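# Transfer roped hoop onto the other post around its peg

## Task

Using three arms that cannot touch the hoop or the peg directly, pull on the ropes (each runs from the hoop to a metal block sitting on a bench) so that the hoop leaves its current post and comes to rest lying flat on the other post, encircling the loose peg there. The peg must still be upright afterwards. The hoop must never drop more than slightly below the top of the lower of the two posts, including while it is suspended. Bases, in metres in the scene frame, with facing in degrees counter-clockwise from +x: arm1 at x=+0.14 y=+1.40 z=+0.95 facing -93; arm2 at x=-1.17 y=-0.78 z=+1.04 facing +30; arm3 at x=+1.19 y=-0.75 z=+1.05 facing +148. At the end every gripper must release and the arms must move away, and the result must hold without any robot supporting it.

## Robot and tools

Setup. Three identical i2rt Big YAM arms, named arm1, arm2 and arm3, each with six revolute joints, a two-finger gripper and a wrist camera. Two fixed room cameras, cam_low and cam_top, are not attached to any arm. The hand point is halfway between the fingertips; its z axis runs along the fingers and the fingers close along its y axis. The hand reaches roughly 1.0 m from the joint1 axis. All positions live in a single scene frame with its origin on the floor and +z up. The foot positions and headings in the task are the only base information given; the true foot poses are never printed.

Joints (all absolute targets, radians except the gripper, which is in metres):
- joint1_rad, -2.879 to 2.879 (tolerance 0.045): yaws the whole arm; positive is counter-clockwise seen from above; 0 points along the foot's facing.
- joint2_rad, 0 to 3.141 (0.14): shoulder; 0 has the upper arm pointing back, near level; increasing raises it and then swings it forward.
- joint3_rad, 0 to 3.019 (0.09): elbow; 0 is fully folded, larger opens it.
- joint4_rad, -1.692 to 1.57 (0.055): hand pitch; positive tips the fingers up.
- joint5_rad, -1.57 to 1.57 (0.03): hand yaw; positive moves toward the arm's right.
- joint6_rad, -2.094 to 2.094 (0.035): hand roll; positive is clockwise viewed from behind the hand.
- gripper_m, 0 to 0.093 (0.003): fingertip gap; each pad squeezes with at most about 50 to 62 N, sometimes less.
With joint1 and joint6 at 0 and the hand level pointing forward, the wrist camera rides on top of the hand looking at the fingertips. Joints move at different speeds, so the hand may take a wide curve between postures.

execute_actions. Argument actions is a list holding zero or one action. An action is an object keyed by arm name; each arm entry contains joints, a map from joint names above to absolute targets. Any subset of arms and joints may be given; everything named starts together and may finish at different moments. Example: {"arm1": {"joints": {"gripper_m": 0.05}}, "arm2": {"joints": {"joint1_rad": 0.3}}}. Joints or arms left out may still be driving toward earlier targets without joint_status saying so. An unknown key or out-of-range number rejects the entire call and nothing moves. Optional cameras lists names from arm1_cam_wrist, arm2_cam_wrist, arm3_cam_wrist, cam_low, cam_top, all; omitted, null or ["all"] gives every camera, [] gives none. An empty actions list simply reports state and images. A single action runs at most 15 s.

Reading results. Each result gives each arm's joint_positions, joint_status and an on_its_own section, plus one image per requested camera in the order named by the pictures line. joint_status values: reached target; off_target (stopped short, possibly still pushing); contact_stop or time_out (old target dropped, holding where it stopped, except that after time_out a joint may keep a target clipped to within 0.375, 0.375, 0.113, 0.225, 0.075, 0.3 rad of its position for joints 1 to 6 and keep pushing, shown in on_its_own, moving there by itself if freed). To relieve such a push, command the joint's reported position. A line "joint command not followed", often with a cause, means a safety check blocked that arm's joint targets (the gripper target still runs); blocked joints show not_followed and may be retried with every later action until a passing target is sent or the path opens. Calls without an action never show this line. In on_its_own, "held at" is the held target, not the actual angle. A tiny change from the current angle may produce no motion. Joints carrying a load slowly sag.

wait: seconds from 0 to 10; commands nothing and returns the same output as an empty action.

zoom_image: camera (one of the five names) and region [x0, y0, x1, y1] in pixels of that camera's most recent full image, origin top-left, at most 504 by 504. Wrist images are 504x504 fisheye; room images are 672x504.

finished_scene: scene is the integer of the scene being closed. It is final and reports whether the goal holds, after the robot keeps your last command for a while. Sending a reply with no tool call also ends everything.

Safety and failure. The arms do not halt on touching something; they keep pressing, possibly hard. A hard squeeze between two arms fails and ends the run; a hard collision may too. Nothing in the state reports arm-to-arm contact, and the anti-collision check can be late and ignores fingers, gripper housings and wrist cameras. Contact through a held or loose object is fine. Arms do not wait for one another. Knocking anything out of the work area or onto the floor fails. Occasionally an outside nudge moves a loose object. Avoid drops, slips, slams and heavy pushing. Keep the hoop from sagging below the lower post top at every moment, and make sure the peg stays upright.

Motor heat. Holding loads warms motors, even while you are thinking (the robot holds its last command during that time). A MOTOR HOT line appears from 85 °C; at 100 °C that arm's motors and gripper go limp until cool and it falls, reported as OVER-TEMPERATURE FAULT, and affected keys read limit_stop_at_motor_heat; resend targets afterwards. Some heat persists into later scenes. Faster robot motion is better; time lost to faults counts.

Finish by opening all grippers and retracting the arms clear of ropes, hoop and peg before ending the scene.

Each tool is called after ">>>" as name(argument=value, ...), one argument or row to a line, values as JSON.

## Session

>>> execute_actions(
  actions=[],
)

Scene clock: 0.00 s.
Motor temperatures (°C, as the motors report them): arm1=[23 26 26 24 23 27] | arm2=[26 24 24 26 26 27] | arm3=[24 26 24 26 24 25]
arm1.joint_positions: joint1_rad=+0.638 joint2_rad=+0.238 joint3_rad=+1.622 joint4_rad=-1.515 joint5_rad=-0.055 joint6_rad=-0.387 gripper_m=+0.094
arm1.joint_status: not commanded
arm1.hand: x=+0.1404 y=+1.4203 z=+1.5812 quat_wxyz=(-0.523, -0.201, -0.725, +0.400) (m; scene frame)
arm2.joint_positions: joint1_rad=-0.809 joint2_rad=+0.517 joint3_rad=+1.393 joint4_rad=-1.151 joint5_rad=-0.090 joint6_rad=-0.582 gripper_m=+0.095
arm2.joint_status: not commanded
arm2.hand: x=-0.9590 y=-0.8304 z=+1.6425 quat_wxyz=(-0.559, +0.143, -0.787, +0.220) (m; scene frame)
arm3.joint_positions: joint1_rad=+0.318 joint2_rad=+0.555 joint3_rad=+1.682 joint4_rad=-1.323 joint5_rad=-0.250 joint6_rad=+0.180 gripper_m=+0.095
arm3.joint_status: not commanded
arm3.hand: x=+1.0477 y=-0.7506 z=+1.7318 quat_wxyz=(+0.079, +0.764, -0.088, -0.634) (m; scene frame)
pictures: arm1_cam_wrist, arm2_cam_wrist, arm3_cam_wrist, cam_low, cam_top
Images, in order (width x height): arm1_cam_wrist 504x504, arm2_cam_wrist 504x504, arm3_cam_wrist 504x504, cam_low 672x504, cam_top 672x504.

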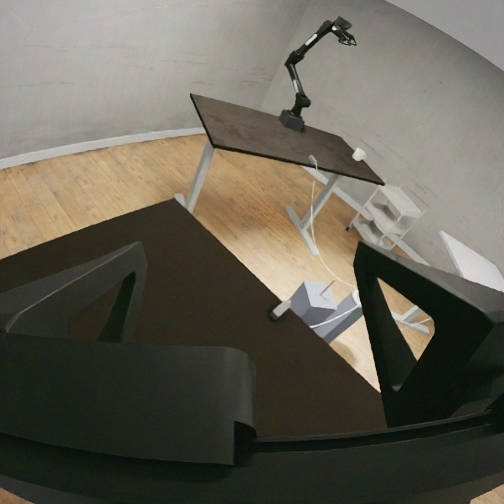

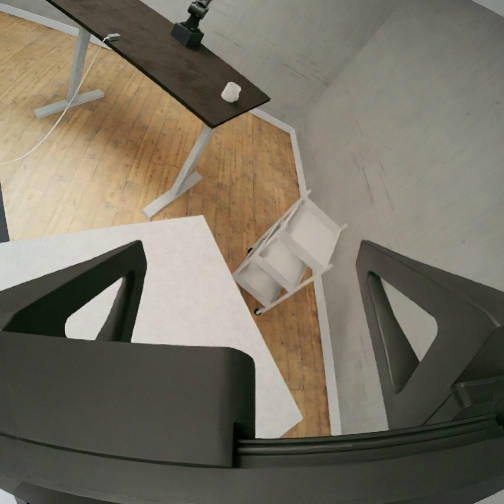

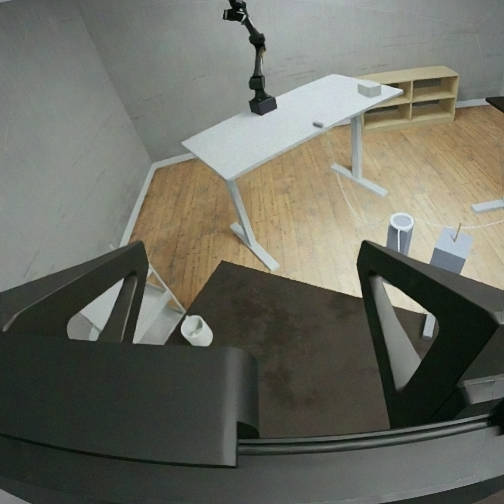

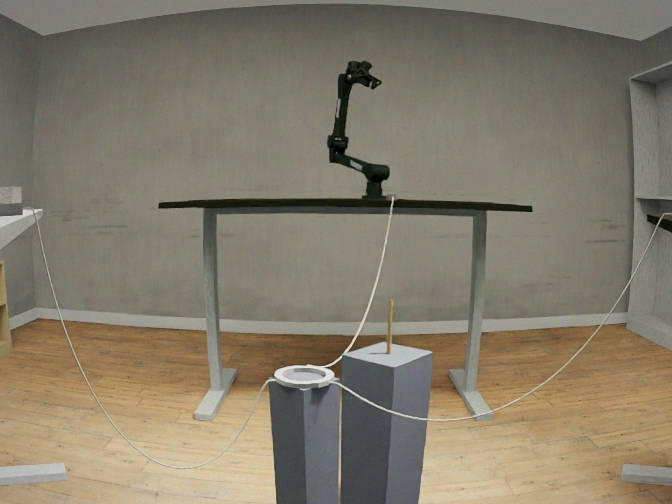

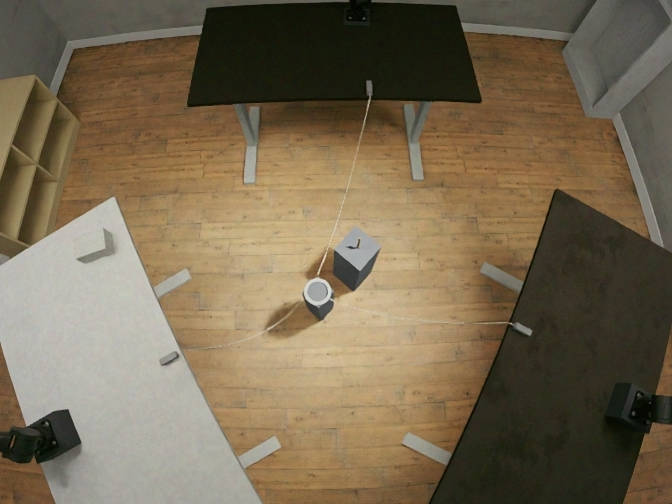

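>>> execute_actions(
  actions=[
    {"arm1":{"joints":{"joint1_rad":0.1,"joint2_rad":1.9,"joint3_rad":1.75,"joint4_rad":-1.42,"joint5_rad":0,"joint6_rad":0}},"arm2":{"joints":{"joint1_rad":0.05,"joint2_rad":2.0,"joint3_rad":1.8,"joint4_rad":-1.37,"joint5_rad":0,"joint6_rad":0}},"arm3":{"joints":{"joint1_rad":-0.09,"joint2_rad":1.95,"joint3_rad":1.65,"joint4_rad":-1.27,"joint5_rad":0,"joint6_rad":0}}},
  ],
)

Scene clock: 4.00 s.
Motor temperatures (°C, as the motors report them): arm1=[23 26 26 24 23 27] | arm2=[26 24 24 26 26 27] | arm3=[24 26 25 26 24 25]
arm1.joint_positions: joint1_rad=+0.104 joint2_rad=+1.909 joint3_rad=+1.739 joint4_rad=-1.419 joint5_rad=-0.004 joint6_rad=-0.012 gripper_m=+0.094
arm1.joint_status: all done
arm1.hand: x=+0.1737 y=+0.8193 z=+1.1075 quat_wxyz=(+0.006, -0.682, -0.731, -0.006) (m; scene frame)
arm2.joint_positions: joint1_rad=+0.056 joint2_rad=+1.992 joint3_rad=+1.786 joint4_rad=-1.354 joint5_rad=+0.001 joint6_rad=-0.011 gripper_m=+0.095
arm2.joint_status: all done
arm2.hand: x=-0.6494 y=-0.4492 z=+1.1621 quat_wxyz=(-0.002, +0.290, -0.957, -0.004) (m; scene frame)
arm3.joint_positions: joint1_rad=-0.086 joint2_rad=+1.961 joint3_rad=+1.626 joint4_rad=-1.275 joint5_rad=-0.002 joint6_rad=+0.009 gripper_m=+0.095
arm3.joint_status: all done
arm3.hand: x=+0.7259 y=-0.3968 z=+1.1279 quat_wxyz=(+0.012, +0.946, -0.324, +0.018) (m; scene frame)
pictures: arm1_cam_wrist, arm2_cam_wrist, arm3_cam_wrist, cam_low, cam_top
Images, in order (width x height): arm1_cam_wrist 504x504, arm2_cam_wrist 504x504, arm3_cam_wrist 504x504, cam_low 672x504, cam_top 672x504.

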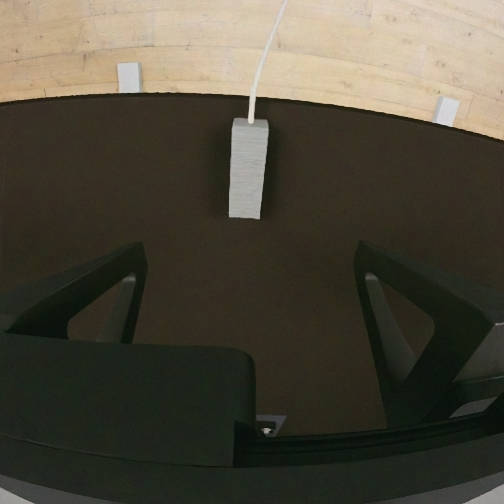

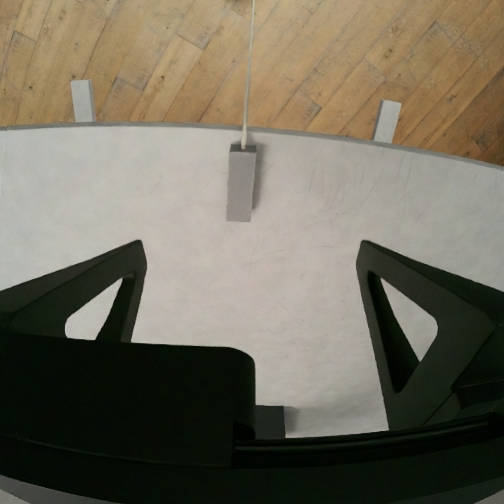

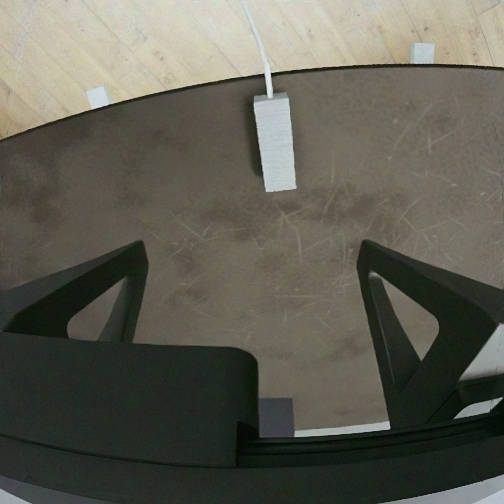

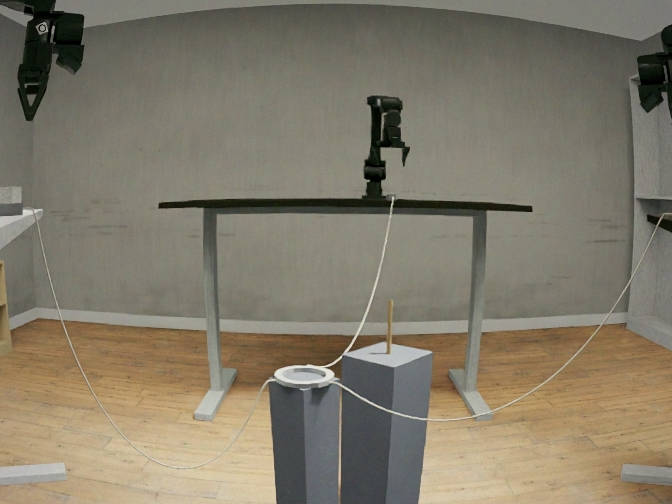

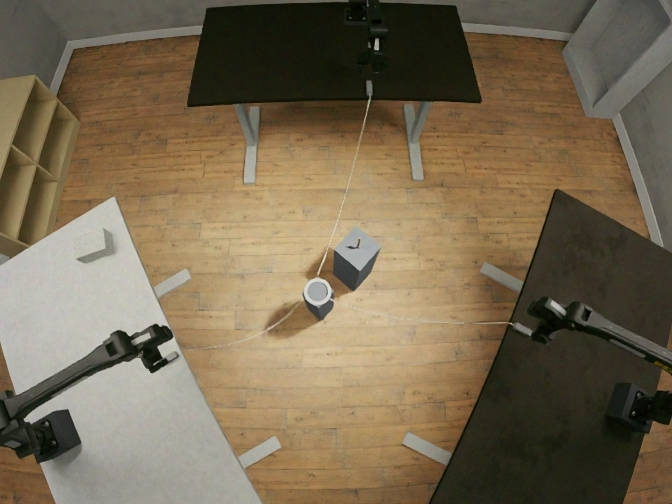

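>>> execute_actions(
  actions=[
    {"arm1":{"joints":{"joint1_rad":0.11,"joint2_rad":1.94,"joint3_rad":1.61,"joint4_rad":-1.23}},"arm2":{"joints":{"joint1_rad":0.07,"joint2_rad":2.03,"joint3_rad":1.67,"joint4_rad":-1.21}},"arm3":{"joints":{"joint1_rad":-0.12,"joint2_rad":2.01,"joint3_rad":1.66,"joint4_rad":-1.19}}},
  ],
)

Scene clock: 6.10 s.
Motor temperatures (°C, as the motors report them): arm1=[23 26 26 24 23 27] | arm2=[26 24 25 26 26 27] | arm3=[24 26 25 26 24 25]
arm1.joint_positions: joint1_rad=+0.104 joint2_rad=+1.950 joint3_rad=+1.608 joint4_rad=-1.241 joint5_rad=-0.004 joint6_rad=-0.012 gripper_m=+0.094
arm1.joint_status: all done
arm1.hand: x=+0.1733 y=+0.8210 z=+1.0357 quat_wxyz=(+0.004, -0.682, -0.731, -0.004) (m; scene frame)
arm2.joint_positions: joint1_rad=+0.062 joint2_rad=+2.014 joint3_rad=+1.675 joint4_rad=-1.228 joint5_rad=+0.001 joint6_rad=-0.011 gripper_m=+0.095
arm2.joint_status: all done
arm2.hand: x=-0.6590 y=-0.4505 z=+1.1081 quat_wxyz=(+0.001, +0.293, -0.956, -0.003) (m; scene frame)
arm3.joint_positions: joint1_rad=-0.117 joint2_rad=+2.011 joint3_rad=+1.626 joint4_rad=-1.203 joint5_rad=-0.002 joint6_rad=+0.009 gripper_m=+0.095
arm3.joint_status: all done
arm3.hand: x=+0.7253 y=-0.3740 z=+1.0989 quat_wxyz=(+0.009, +0.941, -0.338, +0.007) (m; scene frame)
pictures: arm1_cam_wrist, arm2_cam_wrist, arm3_cam_wrist, cam_low, cam_top
Images, in order (width x height): arm1_cam_wrist 504x504, arm2_cam_wrist 504x504, arm3_cam_wrist 504x504, cam_low 672x504, cam_top 672x504.

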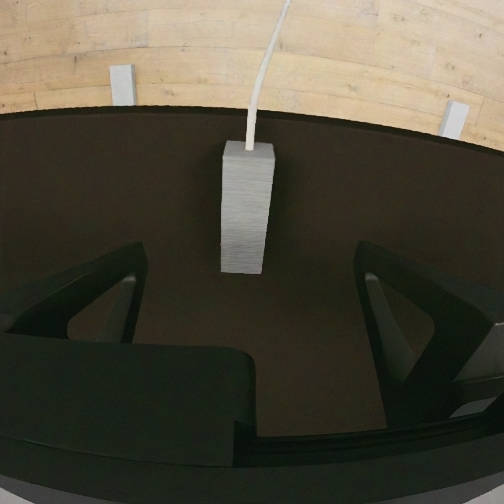

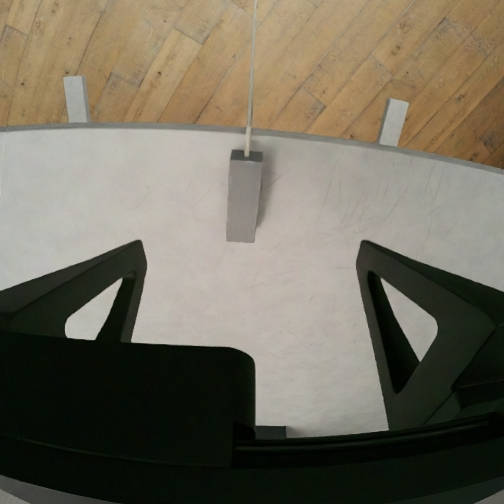

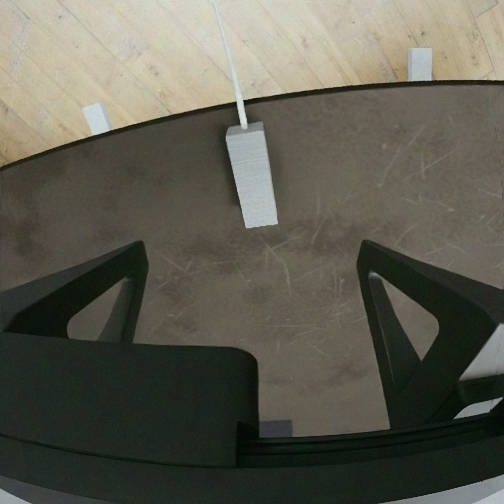

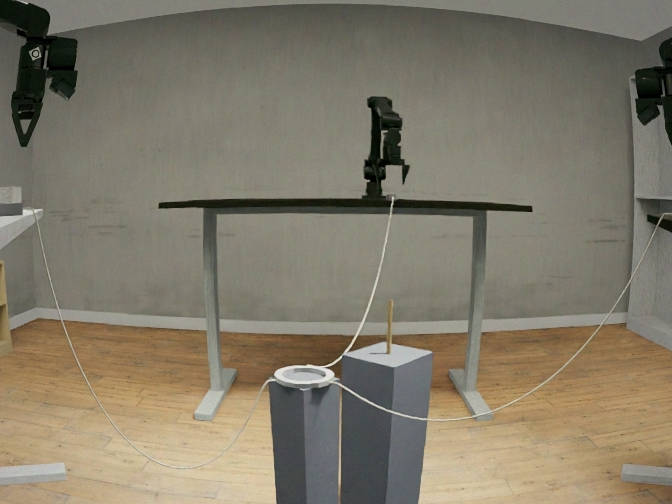

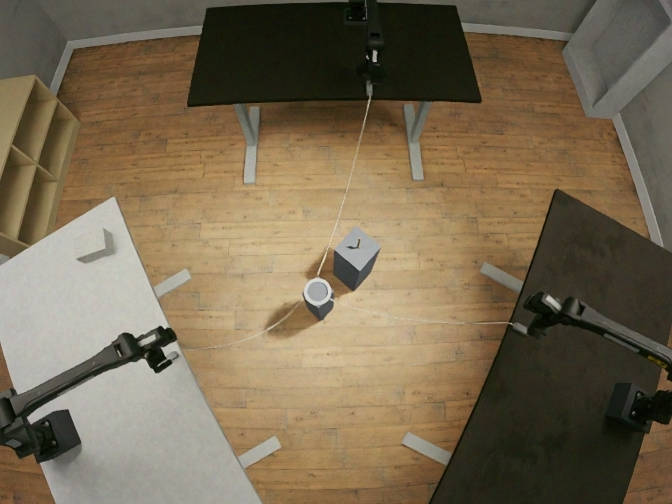

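>>> execute_actions(
  actions=[
    {"arm1":{"joints":{"joint1_rad":0.12,"joint2_rad":1.92,"joint3_rad":1.455,"joint4_rad":-1.1,"joint6_rad":0.04}},"arm2":{"joints":{"joint1_rad":0.08,"joint2_rad":1.975,"joint3_rad":1.34,"joint4_rad":-0.935,"joint6_rad":0.04}},"arm3":{"joints":{"joint2_rad":2.055,"joint3_rad":1.44,"joint4_rad":-0.945,"joint6_rad":-0.18}}},
  ],
  cameras=["arm1_cam_wrist","arm2_cam_wrist","arm3_cam_wrist"],
)

Scene clock: 8.60 s.
Motor temperatures (°C, as the motors report them): arm1=[23 26 26 24 23 27] | arm2=[26 24 25 26 26 27] | arm3=[24 26 25 26 24 25]
arm1.joint_positions: joint1_rad=+0.115 joint2_rad=+1.925 joint3_rad=+1.453 joint4_rad=-1.111 joint5_rad=-0.004 joint6_rad=+0.029 gripper_m=+0.094
arm1.joint_status: all done
arm1.hand: x=+0.1774 y=+0.8496 z=+0.9946 quat_wxyz=(+0.005, -0.693, -0.721, -0.005) (m; scene frame)
arm2.joint_positions: joint1_rad=+0.074 joint2_rad=+1.987 joint3_rad=+1.341 joint4_rad=-0.953 joint5_rad=+0.001 joint6_rad=+0.028 gripper_m=+0.095
arm2.joint_status: all done
arm2.hand: x=-0.7231 y=-0.4844 z=+1.0118 quat_wxyz=(+0.017, +0.280, -0.960, +0.002) (m; scene frame)
arm3.joint_positions: joint1_rad=-0.117 joint2_rad=+2.069 joint3_rad=+1.424 joint4_rad=-0.957 joint5_rad=-0.002 joint6_rad=-0.170 gripper_m=+0.095
arm3.joint_status: all done
arm3.hand: x=+0.7515 y=-0.3964 z=+0.9995 quat_wxyz=(+0.012, +0.967, -0.253, +0.013) (m; scene frame)
pictures: arm1_cam_wrist, arm2_cam_wrist, arm3_cam_wrist
Images, in order (width x height): arm1_cam_wrist 504x504, arm2_cam_wrist 504x504, arm3_cam_wrist 504x504.

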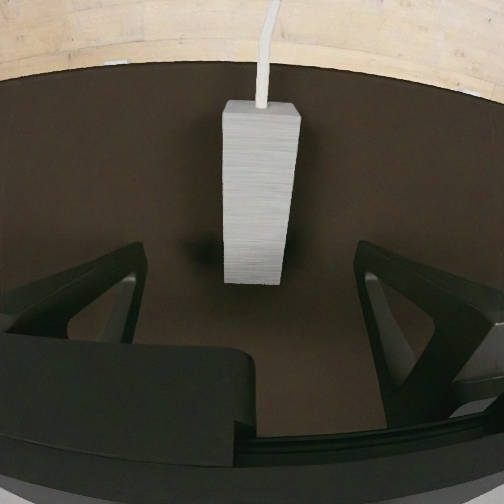

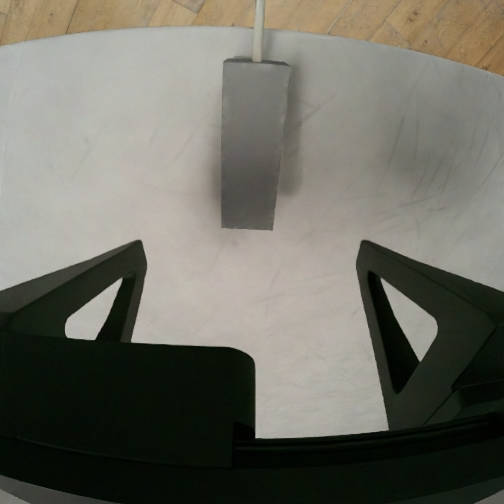

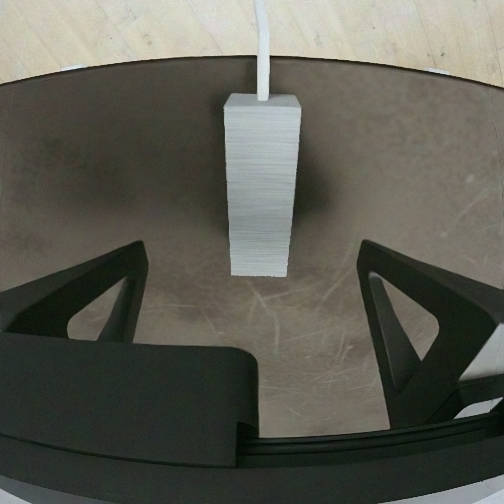

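>>> execute_actions(
  actions=[
    {"arm1":{"joints":{"joint2_rad":1.985,"joint3_rad":1.46,"joint4_rad":-1.03}},"arm2":{"joints":{"joint2_rad":2.135,"joint3_rad":1.395,"joint4_rad":-0.82}},"arm3":{"joints":{"joint2_rad":2.14,"joint3_rad":1.47,"joint4_rad":-0.865}}},
  ],
  cameras=["arm1_cam_wrist","arm2_cam_wrist","arm3_cam_wrist","cam_low"],
)

Scene clock: 10.53 s.
Motor temperatures (°C, as the motors report them): arm1=[23 26 27 24 23 27] | arm2=[26 24 25 26 26 27] | arm3=[24 26 25 26 24 25]
arm1.joint_positions: joint1_rad=+0.119 joint2_rad=+1.968 joint3_rad=+1.453 joint4_rad=-1.039 joint5_rad=+0.001 joint6_rad=+0.030 gripper_m=+0.094
arm1.joint_status: all done
arm1.hand: x=+0.1798 y=+0.8361 z=+0.9717 quat_wxyz=(-0.004, -0.692, -0.722, +0.008) (m; scene frame)
arm2.joint_positions: joint1_rad=+0.075 joint2_rad=+2.095 joint3_rad=+1.378 joint4_rad=-0.830 joint5_rad=-0.001 joint6_rad=+0.030 gripper_m=+0.095
arm2.joint_status: all done
arm2.hand: x=-0.6999 y=-0.4675 z=+0.9658 quat_wxyz=(-0.008, +0.279, -0.960, -0.007) (m; scene frame)
arm3.joint_positions: joint1_rad=-0.115 joint2_rad=+2.125 joint3_rad=+1.444 joint4_rad=-0.875 joint5_rad=+0.001 joint6_rad=-0.172 gripper_m=+0.095
arm3.joint_status: all done
arm3.hand: x=+0.7359 y=-0.3850 z=+0.9748 quat_wxyz=(+0.001, +0.968, -0.251, -0.008) (m; scene frame)
pictures: arm1_cam_wrist, arm2_cam_wrist, arm3_cam_wrist, cam_low
Images, in order (width x height): arm1_cam_wrist 504x504, arm2_cam_wrist 504x504, arm3_cam_wrist 504x504, cam_low 672x504.

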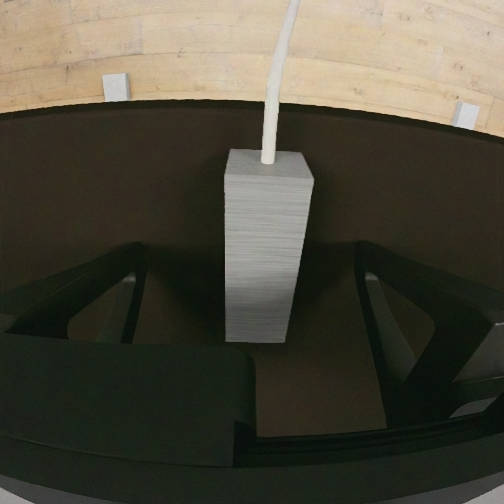

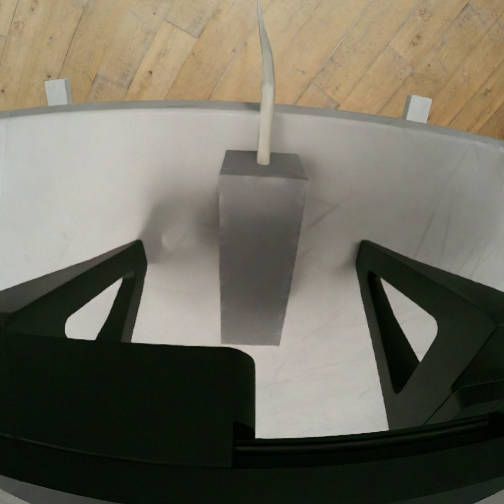

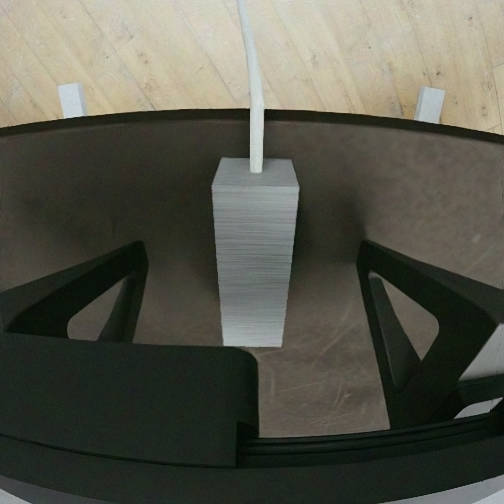

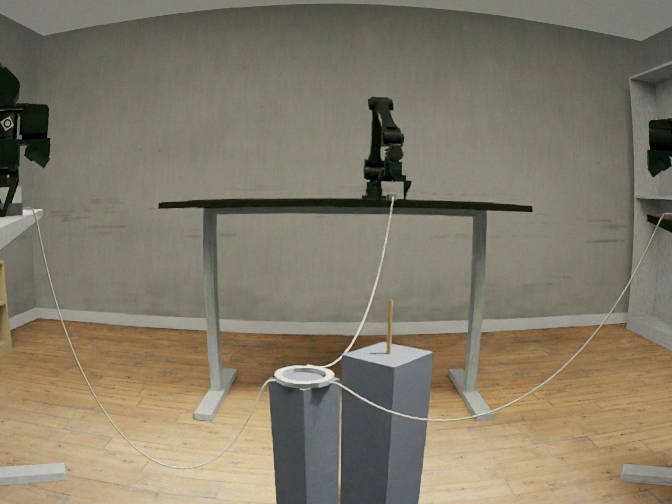

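>>> execute_actions(
  actions=[
    {"arm1":{"joints":{"joint3_rad":1.425}},"arm2":{"joints":{"joint3_rad":1.355}},"arm3":{"joints":{"joint3_rad":1.415}}},
  ],
  cameras=[],
)

>>> execute_actions(
  actions=[
    {"arm1":{"joints":{"gripper_m":0.02}},"arm2":{"joints":{"gripper_m":0.02}},"arm3":{"joints":{"gripper_m":0.02}}},
  ],
)

Scene clock: 11.43 s.
Motor temperatures (°C, as the motors report them): arm1=[23 26 27 24 23 27] | arm2=[26 24 25 26 26 27] | arm3=[24 26 25 26 24 25]
arm1.joint_positions: joint1_rad=+0.119 joint2_rad=+1.967 joint3_rad=+1.450 joint4_rad=-1.036 joint5_rad=+0.001 joint6_rad=+0.030 gripper_m=+0.094
arm1.joint_status: all done
arm1.hand: x=+0.1798 y=+0.8365 z=+0.9711 quat_wxyz=(-0.005, -0.692, -0.722, +0.008) (m; scene frame)
arm2.joint_positions: joint1_rad=+0.075 joint2_rad=+2.095 joint3_rad=+1.378 joint4_rad=-0.830 joint5_rad=-0.001 joint6_rad=+0.030 gripper_m=+0.095
arm2.joint_status: all done
arm2.hand: x=-0.6999 y=-0.4675 z=+0.9658 quat_wxyz=(-0.008, +0.279, -0.960, -0.007) (m; scene frame)
arm3.joint_positions: joint1_rad=-0.115 joint2_rad=+2.124 joint3_rad=+1.437 joint4_rad=-0.870 joint5_rad=+0.002 joint6_rad=-0.175 gripper_m=+0.095
arm3.joint_status: all done
arm3.hand: x=+0.7377 y=-0.3862 z=+0.9731 quat_wxyz=(+0.001, +0.968, -0.249, -0.007) (m; scene frame)
pictures: none
No camera images: the call's "cameras" was empty. Leave "cameras" out to get every camera's image.

Scene clock: 12.10 s.
Motor temperatures (°C, as the motors report them): arm1=[23 26 27 24 23 27] | arm2=[26 24 25 26 26 27] | arm3=[24 26 25 26 24 25]
arm1.joint_positions: joint1_rad=+0.119 joint2_rad=+1.966 joint3_rad=+1.448 joint4_rad=-1.036 joint5_rad=+0.003 joint6_rad=+0.030 gripper_m=+0.025
arm1.joint_status: gripper_m off_target (ended at +0.025, target +0.020)
arm1.hand: x=+0.1793 y=+0.8371 z=+0.9711 quat_wxyz=(-0.004, -0.692, -0.722, +0.008) (m; scene frame)
arm2.joint_positions: joint1_rad=+0.075 joint2_rad=+2.095 joint3_rad=+1.377 joint4_rad=-0.830 joint5_rad=-0.001 joint6_rad=+0.031 gripper_m=+0.025
arm2.joint_status: gripper_m off_target (ended at +0.025, target +0.020)
arm2.hand: x=-0.7004 y=-0.4679 z=+0.9655 quat_wxyz=(-0.008, +0.279, -0.960, -0.007) (m; scene frame)
arm3.joint_positions: joint1_rad=-0.122 joint2_rad=+2.124 joint3_rad=+1.434 joint4_rad=-0.869 joint5_rad=+0.008 joint6_rad=-0.176 gripper_m=+0.025
arm3.joint_status: gripper_m off_target (ended at +0.025, target +0.020)
arm3.hand: x=+0.7418 y=-0.3830 z=+0.9723 quat_wxyz=(-0.001, +0.968, -0.252, -0.005) (m; scene frame)
pictures: arm1_cam_wrist, arm2_cam_wrist, arm3_cam_wrist, cam_low, cam_top
Images, in order (width x height): arm1_cam_wrist 504x504, arm2_cam_wrist 504x504, arm3_cam_wrist 504x504, cam_low 672x504, cam_top 672x504.

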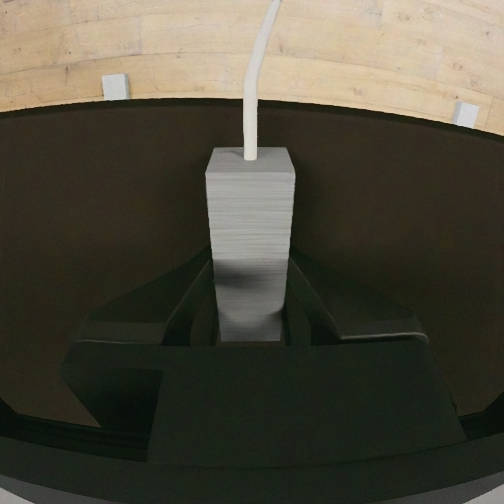

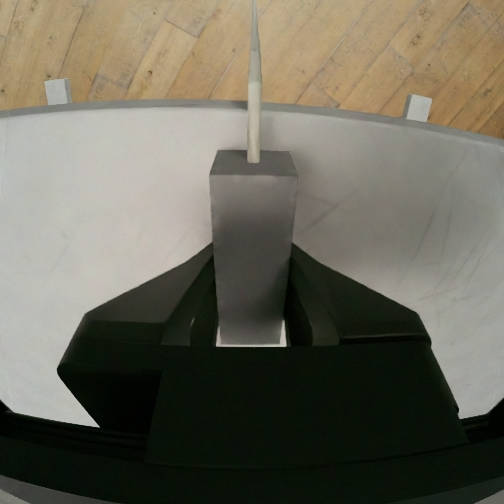

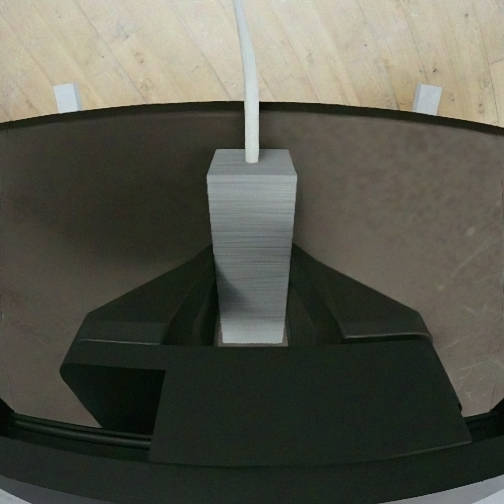

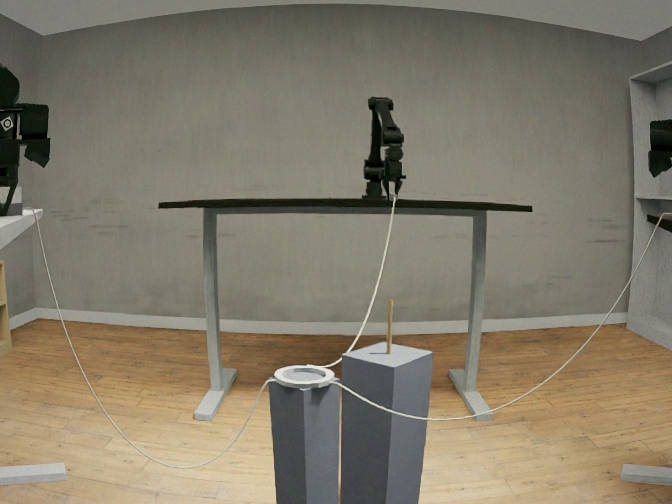

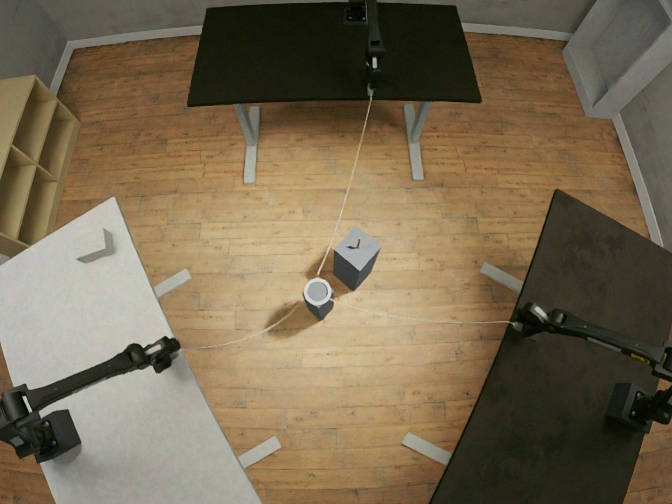

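>>> execute_actions(
  actions=[
    {"arm1":{"joints":{"joint1_rad":-0.04,"joint2_rad":1.945,"joint3_rad":1.89,"joint4_rad":-1.515,"joint6_rad":0,"gripper_m":0.015}},"arm2":{"joints":{"joint1_rad":0.06,"joint2_rad":1.2,"joint3_rad":0.93,"joint4_rad":-1.3,"joint6_rad":0,"gripper_m":0.015}},"arm3":{"joints":{"joint1_rad":0,"joint2_rad":1.717,"joint3_rad":1.37,"joint4_rad":-1.22,"joint6_rad":0,"gripper_m":0.015}}},
  ],
  cameras=["cam_low","cam_top"],
)

Scene clock: 14.80 s.
Motor temperatures (°C, as the motors report them): arm1=[23 27 27 24 23 27] | arm2=[26 24 25 26 26 27] | arm3=[24 26 26 26 24 25]
arm1.joint_positions: joint1_rad=-0.037 joint2_rad=+1.948 joint3_rad=+1.844 joint4_rad=-1.505 joint5_rad=+0.000 joint6_rad=+0.011 gripper_m=+0.025
arm1.joint_status: gripper_m off_target (ended at +0.025, target +0.015); the others done
arm1.hand: x=+0.0897 y=+0.8091 z=+1.1247 quat_wxyz=(+0.014, -0.740, -0.673, -0.012) (m; scene frame)
arm2.joint_positions: joint1_rad=+0.068 joint2_rad=+1.210 joint3_rad=+0.937 joint4_rad=-1.284 joint5_rad=-0.001 joint6_rad=+0.011 gripper_m=+0.025
arm2.joint_status: gripper_m off_target (ended at +0.025, target +0.015); the others done
arm2.hand: x=-0.8964 y=-0.6055 z=+1.1993 quat_wxyz=(-0.003, +0.285, -0.959, -0.005) (m; scene frame)
arm3.joint_positions: joint1_rad=+0.007 joint2_rad=+1.722 joint3_rad=+1.346 joint4_rad=-1.209 joint5_rad=-0.002 joint6_rad=-0.009 gripper_m=+0.025
arm3.joint_status: gripper_m off_target (ended at +0.025, target +0.015); the others done
arm3.hand: x=+0.7647 y=-0.4842 z=+1.1536 quat_wxyz=(+0.007, +0.963, -0.271, +0.005) (m; scene frame)
pictures: cam_low, cam_top
Images, in order (width x height): cam_low 672x504, cam_top 672x504.

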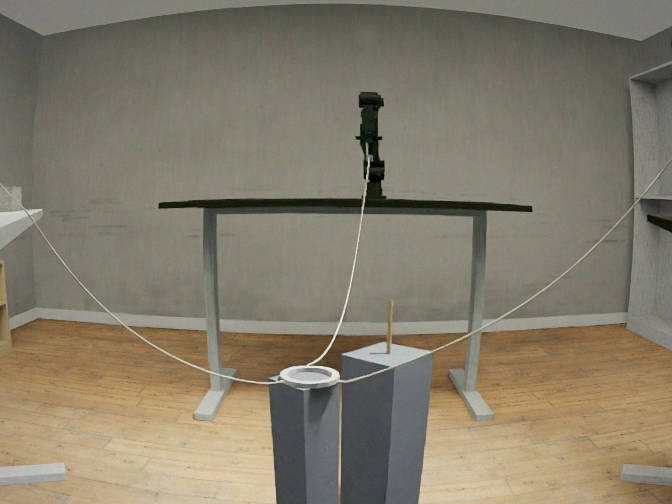

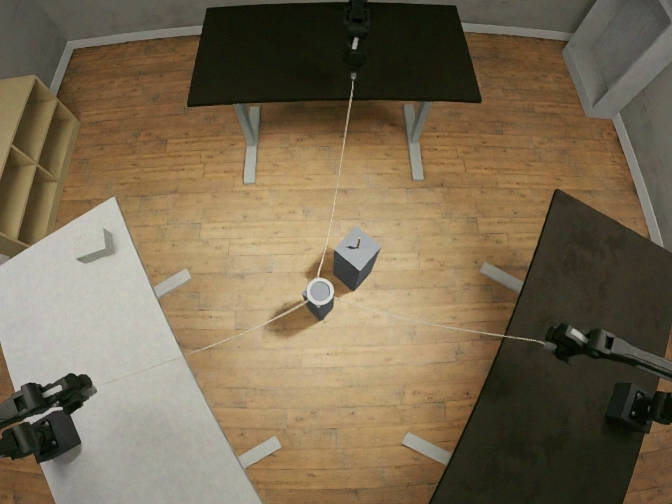

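>>> execute_actions(
  actions=[
    {"arm1":{"joints":{"joint2_rad":1.75,"joint3_rad":1.66,"joint4_rad":-1.46}},"arm2":{"joints":{"joint2_rad":1.07,"joint3_rad":0.96,"joint4_rad":-1.45}},"arm3":{"joints":{"joint2_rad":1.58,"joint3_rad":1.3,"joint4_rad":-1.29}}},
  ],
  cameras=["cam_low","cam_top"],
)

Scene clock: 18.43 s.
Motor temperatures (°C, as the motors report them): arm1=[23 27 27 24 23 27] | arm2=[26 24 25 26 26 27] | arm3=[24 26 26 26 24 25]
arm1.joint_positions: joint1_rad=-0.037 joint2_rad=+1.754 joint3_rad=+1.659 joint4_rad=-1.464 joint5_rad=+0.000 joint6_rad=+0.011 gripper_m=+0.025
arm1.joint_status: all done
arm1.hand: x=+0.0944 y=+0.8630 z=+1.1612 quat_wxyz=(-0.003, -0.740, -0.673, +0.006) (m; scene frame)
arm2.joint_positions: joint1_rad=+0.068 joint2_rad=+1.073 joint3_rad=+0.937 joint4_rad=-1.432 joint5_rad=-0.001 joint6_rad=+0.011 gripper_m=+0.025
arm2.joint_status: all done
arm2.hand: x=-0.9319 y=-0.6295 z=+1.2377 quat_wxyz=(+0.002, +0.285, -0.959, -0.004) (m; scene frame)
arm3.joint_positions: joint1_rad=+0.007 joint2_rad=+1.595 joint3_rad=+1.279 joint4_rad=-1.278 joint5_rad=-0.002 joint6_rad=-0.009 gripper_m=+0.025
arm3.joint_status: all done
arm3.hand: x=+0.8002 y=-0.5060 z=+1.1882 quat_wxyz=(+0.009, +0.963, -0.271, +0.010) (m; scene frame)
pictures: cam_low, cam_top
Images, in order (width x height): cam_low 672x504, cam_top 672x504.

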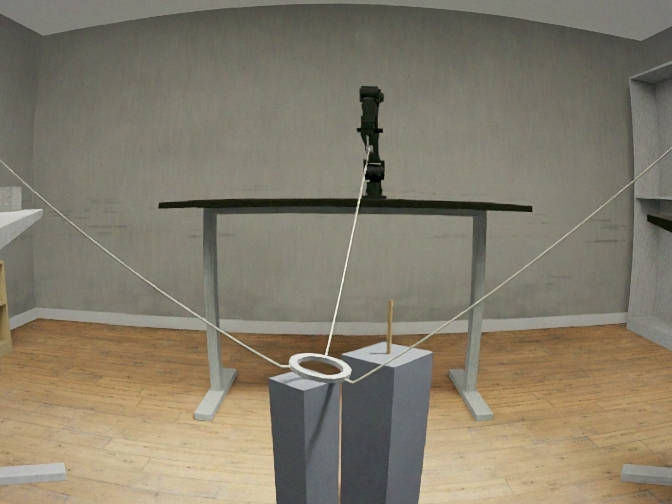

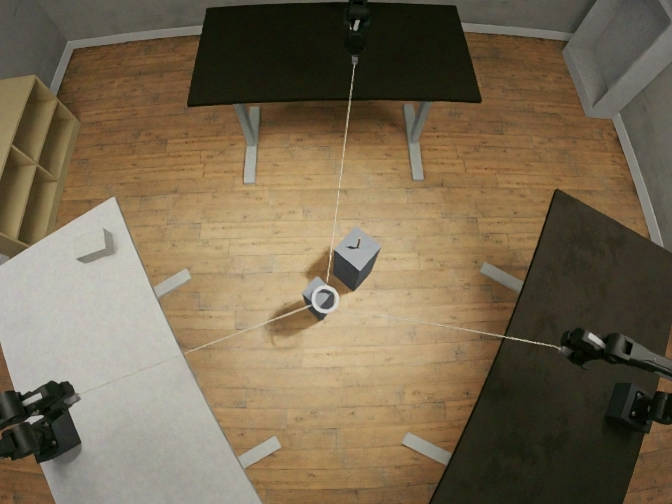

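>>> execute_actions(
  actions=[
    {"arm1":{"joints":{"joint2_rad":1.44,"joint3_rad":1.585,"joint4_rad":-1.68}},"arm2":{"joints":{"joint2_rad":0.94,"joint3_rad":0.99,"joint4_rad":-1.61}},"arm3":{"joints":{"joint2_rad":1.405,"joint3_rad":1.395,"joint4_rad":-1.54}}},
  ],
  cameras=["cam_low","cam_top"],
)

Scene clock: 21.57 s.
Motor temperatures (°C, as the motors report them): arm1=[23 27 28 24 23 27] | arm2=[26 24 26 26 26 27] | arm3=[24 26 26 26 24 25]
arm1.joint_positions: joint1_rad=-0.037 joint2_rad=+1.460 joint3_rad=+1.569 joint4_rad=-1.673 joint5_rad=+0.000 joint6_rad=+0.011 gripper_m=+0.025
arm1.joint_status: all done
arm1.hand: x=+0.1041 y=+0.9748 z=+1.2625 quat_wxyz=(-0.001, -0.740, -0.673, +0.004) (m; scene frame)
arm2.joint_positions: joint1_rad=+0.068 joint2_rad=+0.939 joint3_rad=+0.937 joint4_rad=-1.590 joint5_rad=-0.001 joint6_rad=+0.011 gripper_m=+0.025
arm2.joint_status: all done
arm2.hand: x=-0.9732 y=-0.6573 z=+1.2693 quat_wxyz=(+0.014, +0.285, -0.959, +0.000) (m; scene frame)
arm3.joint_positions: joint1_rad=+0.007 joint2_rad=+1.409 joint3_rad=+1.358 joint4_rad=-1.526 joint5_rad=-0.002 joint6_rad=-0.009 gripper_m=+0.025
arm3.joint_status: all done
arm3.hand: x=+0.8419 y=-0.5307 z=+1.2947 quat_wxyz=(+0.006, +0.963, -0.271, +0.002) (m; scene frame)
pictures: cam_low, cam_top
Images, in order (width x height): cam_low 672x504, cam_top 672x504.

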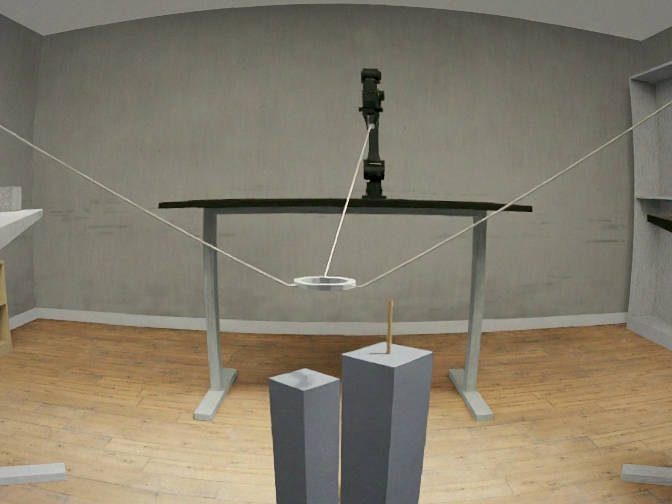

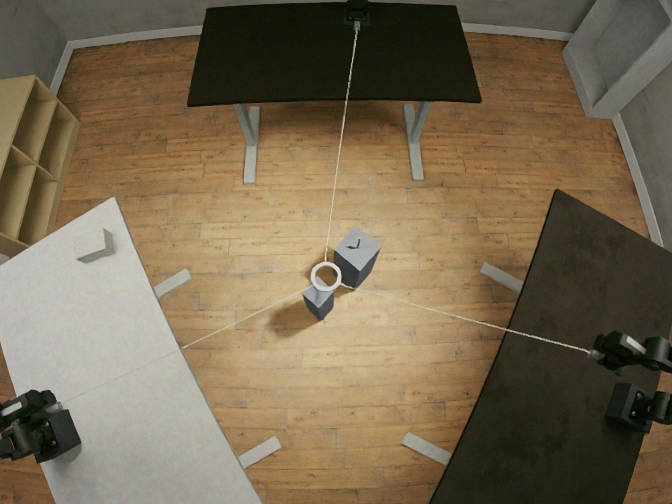

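>>> execute_actions(
  actions=[
    {"arm1":{"joints":{"joint2_rad":1.1,"joint3_rad":1.27,"joint4_rad":-1.69}},"arm2":{"joints":{"joint1_rad":0.15,"joint2_rad":1.24,"joint3_rad":1.23,"joint4_rad":-1.53,"joint6_rad":0.1}},"arm3":{"joints":{"joint1_rad":-0.17,"joint2_rad":1.33,"joint3_rad":1.22,"joint4_rad":-1.45,"joint6_rad":-0.16}}},
  ],
  cameras=["cam_low","cam_top"],
)

Scene clock: 23.83 s.
Motor temperatures (°C, as the motors report them): arm1=[23 27 28 24 23 27] | arm2=[26 24 26 26 26 27] | arm3=[24 26 26 26 24 25]
arm1.joint_positions: joint1_rad=-0.037 joint2_rad=+1.107 joint3_rad=+1.269 joint4_rad=-1.683 joint5_rad=+0.000 joint6_rad=+0.011 gripper_m=+0.025
arm1.joint_status: all done
arm1.hand: x=+0.1147 y=+1.1007 z=+1.2680 quat_wxyz=(-0.016, -0.739, -0.673, +0.020) (m; scene frame)
arm2.joint_positions: joint1_rad=+0.148 joint2_rad=+1.248 joint3_rad=+1.172 joint4_rad=-1.532 joint5_rad=+0.000 joint6_rad=+0.088 gripper_m=+0.025
arm2.joint_status: all done
arm2.hand: x=-0.8992 y=-0.5757 z=+1.2761 quat_wxyz=(+0.021, +0.286, -0.958, +0.004) (m; scene frame)
arm3.joint_positions: joint1_rad=-0.179 joint2_rad=+1.356 joint3_rad=+1.203 joint4_rad=-1.456 joint5_rad=+0.000 joint6_rad=-0.150 gripper_m=+0.025
arm3.joint_status: all done
arm3.hand: x=+0.9114 y=-0.4924 z=+1.2558 quat_wxyz=(+0.013, +0.956, -0.292, +0.016) (m; scene frame)
pictures: cam_low, cam_top
Images, in order (width x height): cam_low 672x504, cam_top 672x504.

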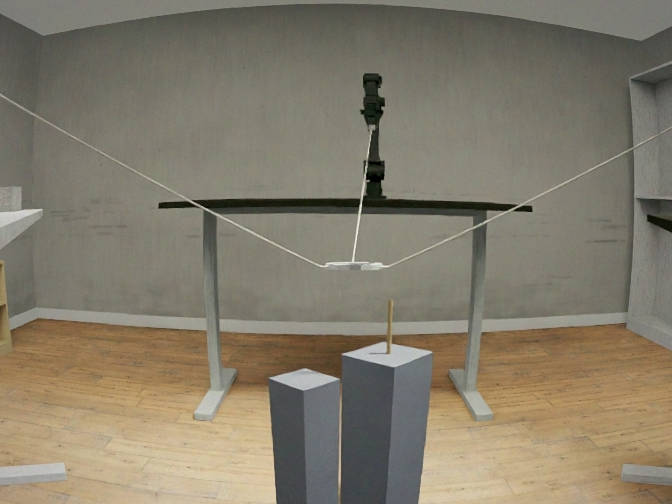

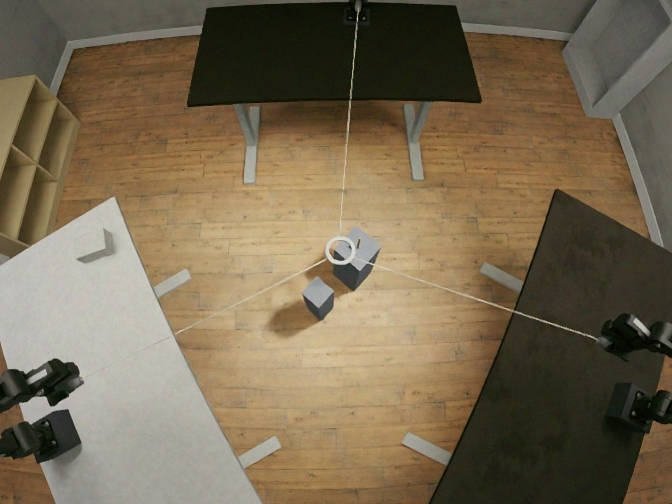

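>>> execute_actions(
  actions=[
    {"arm1":{"joints":{"joint2_rad":0.785,"joint3_rad":0.97}},"arm2":{"joints":{"joint1_rad":0.225,"joint2_rad":1.57,"joint3_rad":1.51,"joint4_rad":-1.455,"joint6_rad":0.19}},"arm3":{"joints":{"joint1_rad":-0.34,"joint2_rad":1.26,"joint3_rad":1.09,"joint4_rad":-1.37,"joint6_rad":-0.32}}},
  ],
  cameras=["cam_low","cam_top"],
)

>>> zoom_image(
  camera="cam_top",
  region=[310,190,410,290],
)

Scene clock: 25.40 s.
Motor temperatures (°C, as the motors report them): arm1=[23 27 28 24 23 27] | arm2=[26 24 27 26 26 27] | arm3=[24 26 27 26 24 25]
arm1.joint_positions: joint1_rad=-0.037 joint2_rad=+0.787 joint3_rad=+0.970 joint4_rad=-1.683 joint5_rad=+0.000 joint6_rad=+0.011 gripper_m=+0.025
arm1.joint_status: all done
arm1.hand: x=+0.1234 y=+1.2072 z=+1.2232 quat_wxyz=(-0.022, -0.739, -0.673, +0.027) (m; scene frame)
arm2.joint_positions: joint1_rad=+0.226 joint2_rad=+1.584 joint3_rad=+1.447 joint4_rad=-1.458 joint5_rad=+0.000 joint6_rad=+0.178 gripper_m=+0.025
arm2.joint_status: all done
arm2.hand: x=-0.8214 y=-0.4675 z=+1.2494 quat_wxyz=(+0.014, +0.280, -0.960, +0.003) (m; scene frame)
arm3.joint_positions: joint1_rad=-0.348 joint2_rad=+1.281 joint3_rad=+1.077 joint4_rad=-1.376 joint5_rad=+0.000 joint6_rad=-0.310 gripper_m=+0.025
arm3.joint_status: all done
arm3.hand: x=+0.9733 y=-0.4698 z=+1.2335 quat_wxyz=(+0.008, +0.955, -0.296, +0.003) (m; scene frame)
pictures: cam_low, cam_top
Images, in order (width x height): cam_low 672x504, cam_top 672x504.

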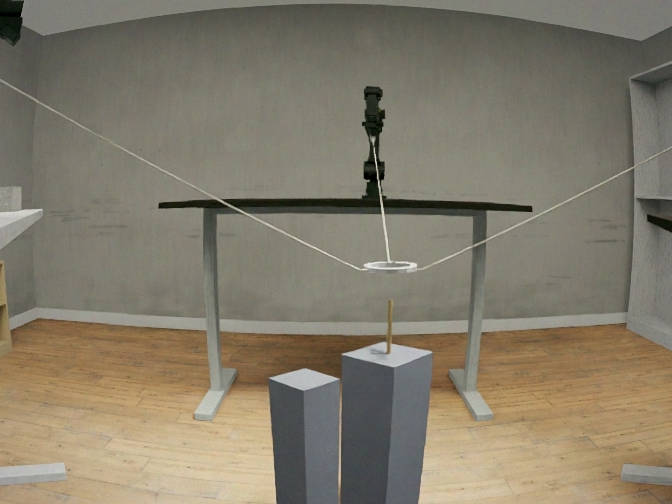

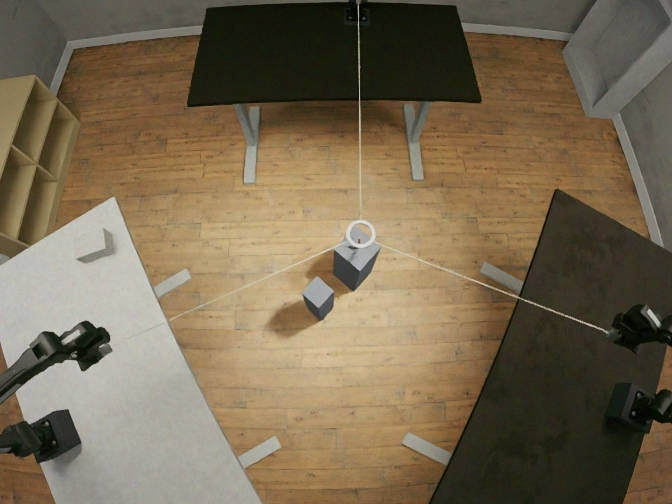

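Region (310, 190, 410, 290) of cam_top's 672x504 image, scaled by 5.040, with more detail than that image has.

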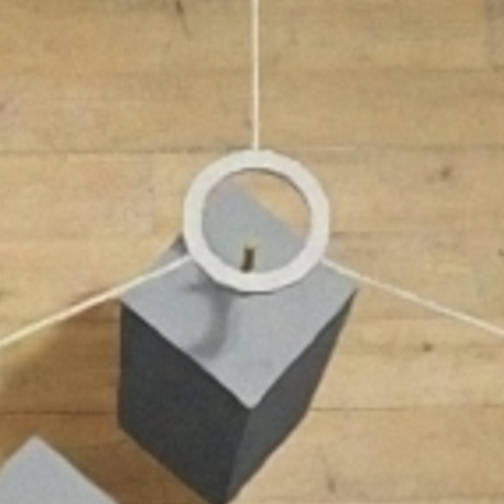

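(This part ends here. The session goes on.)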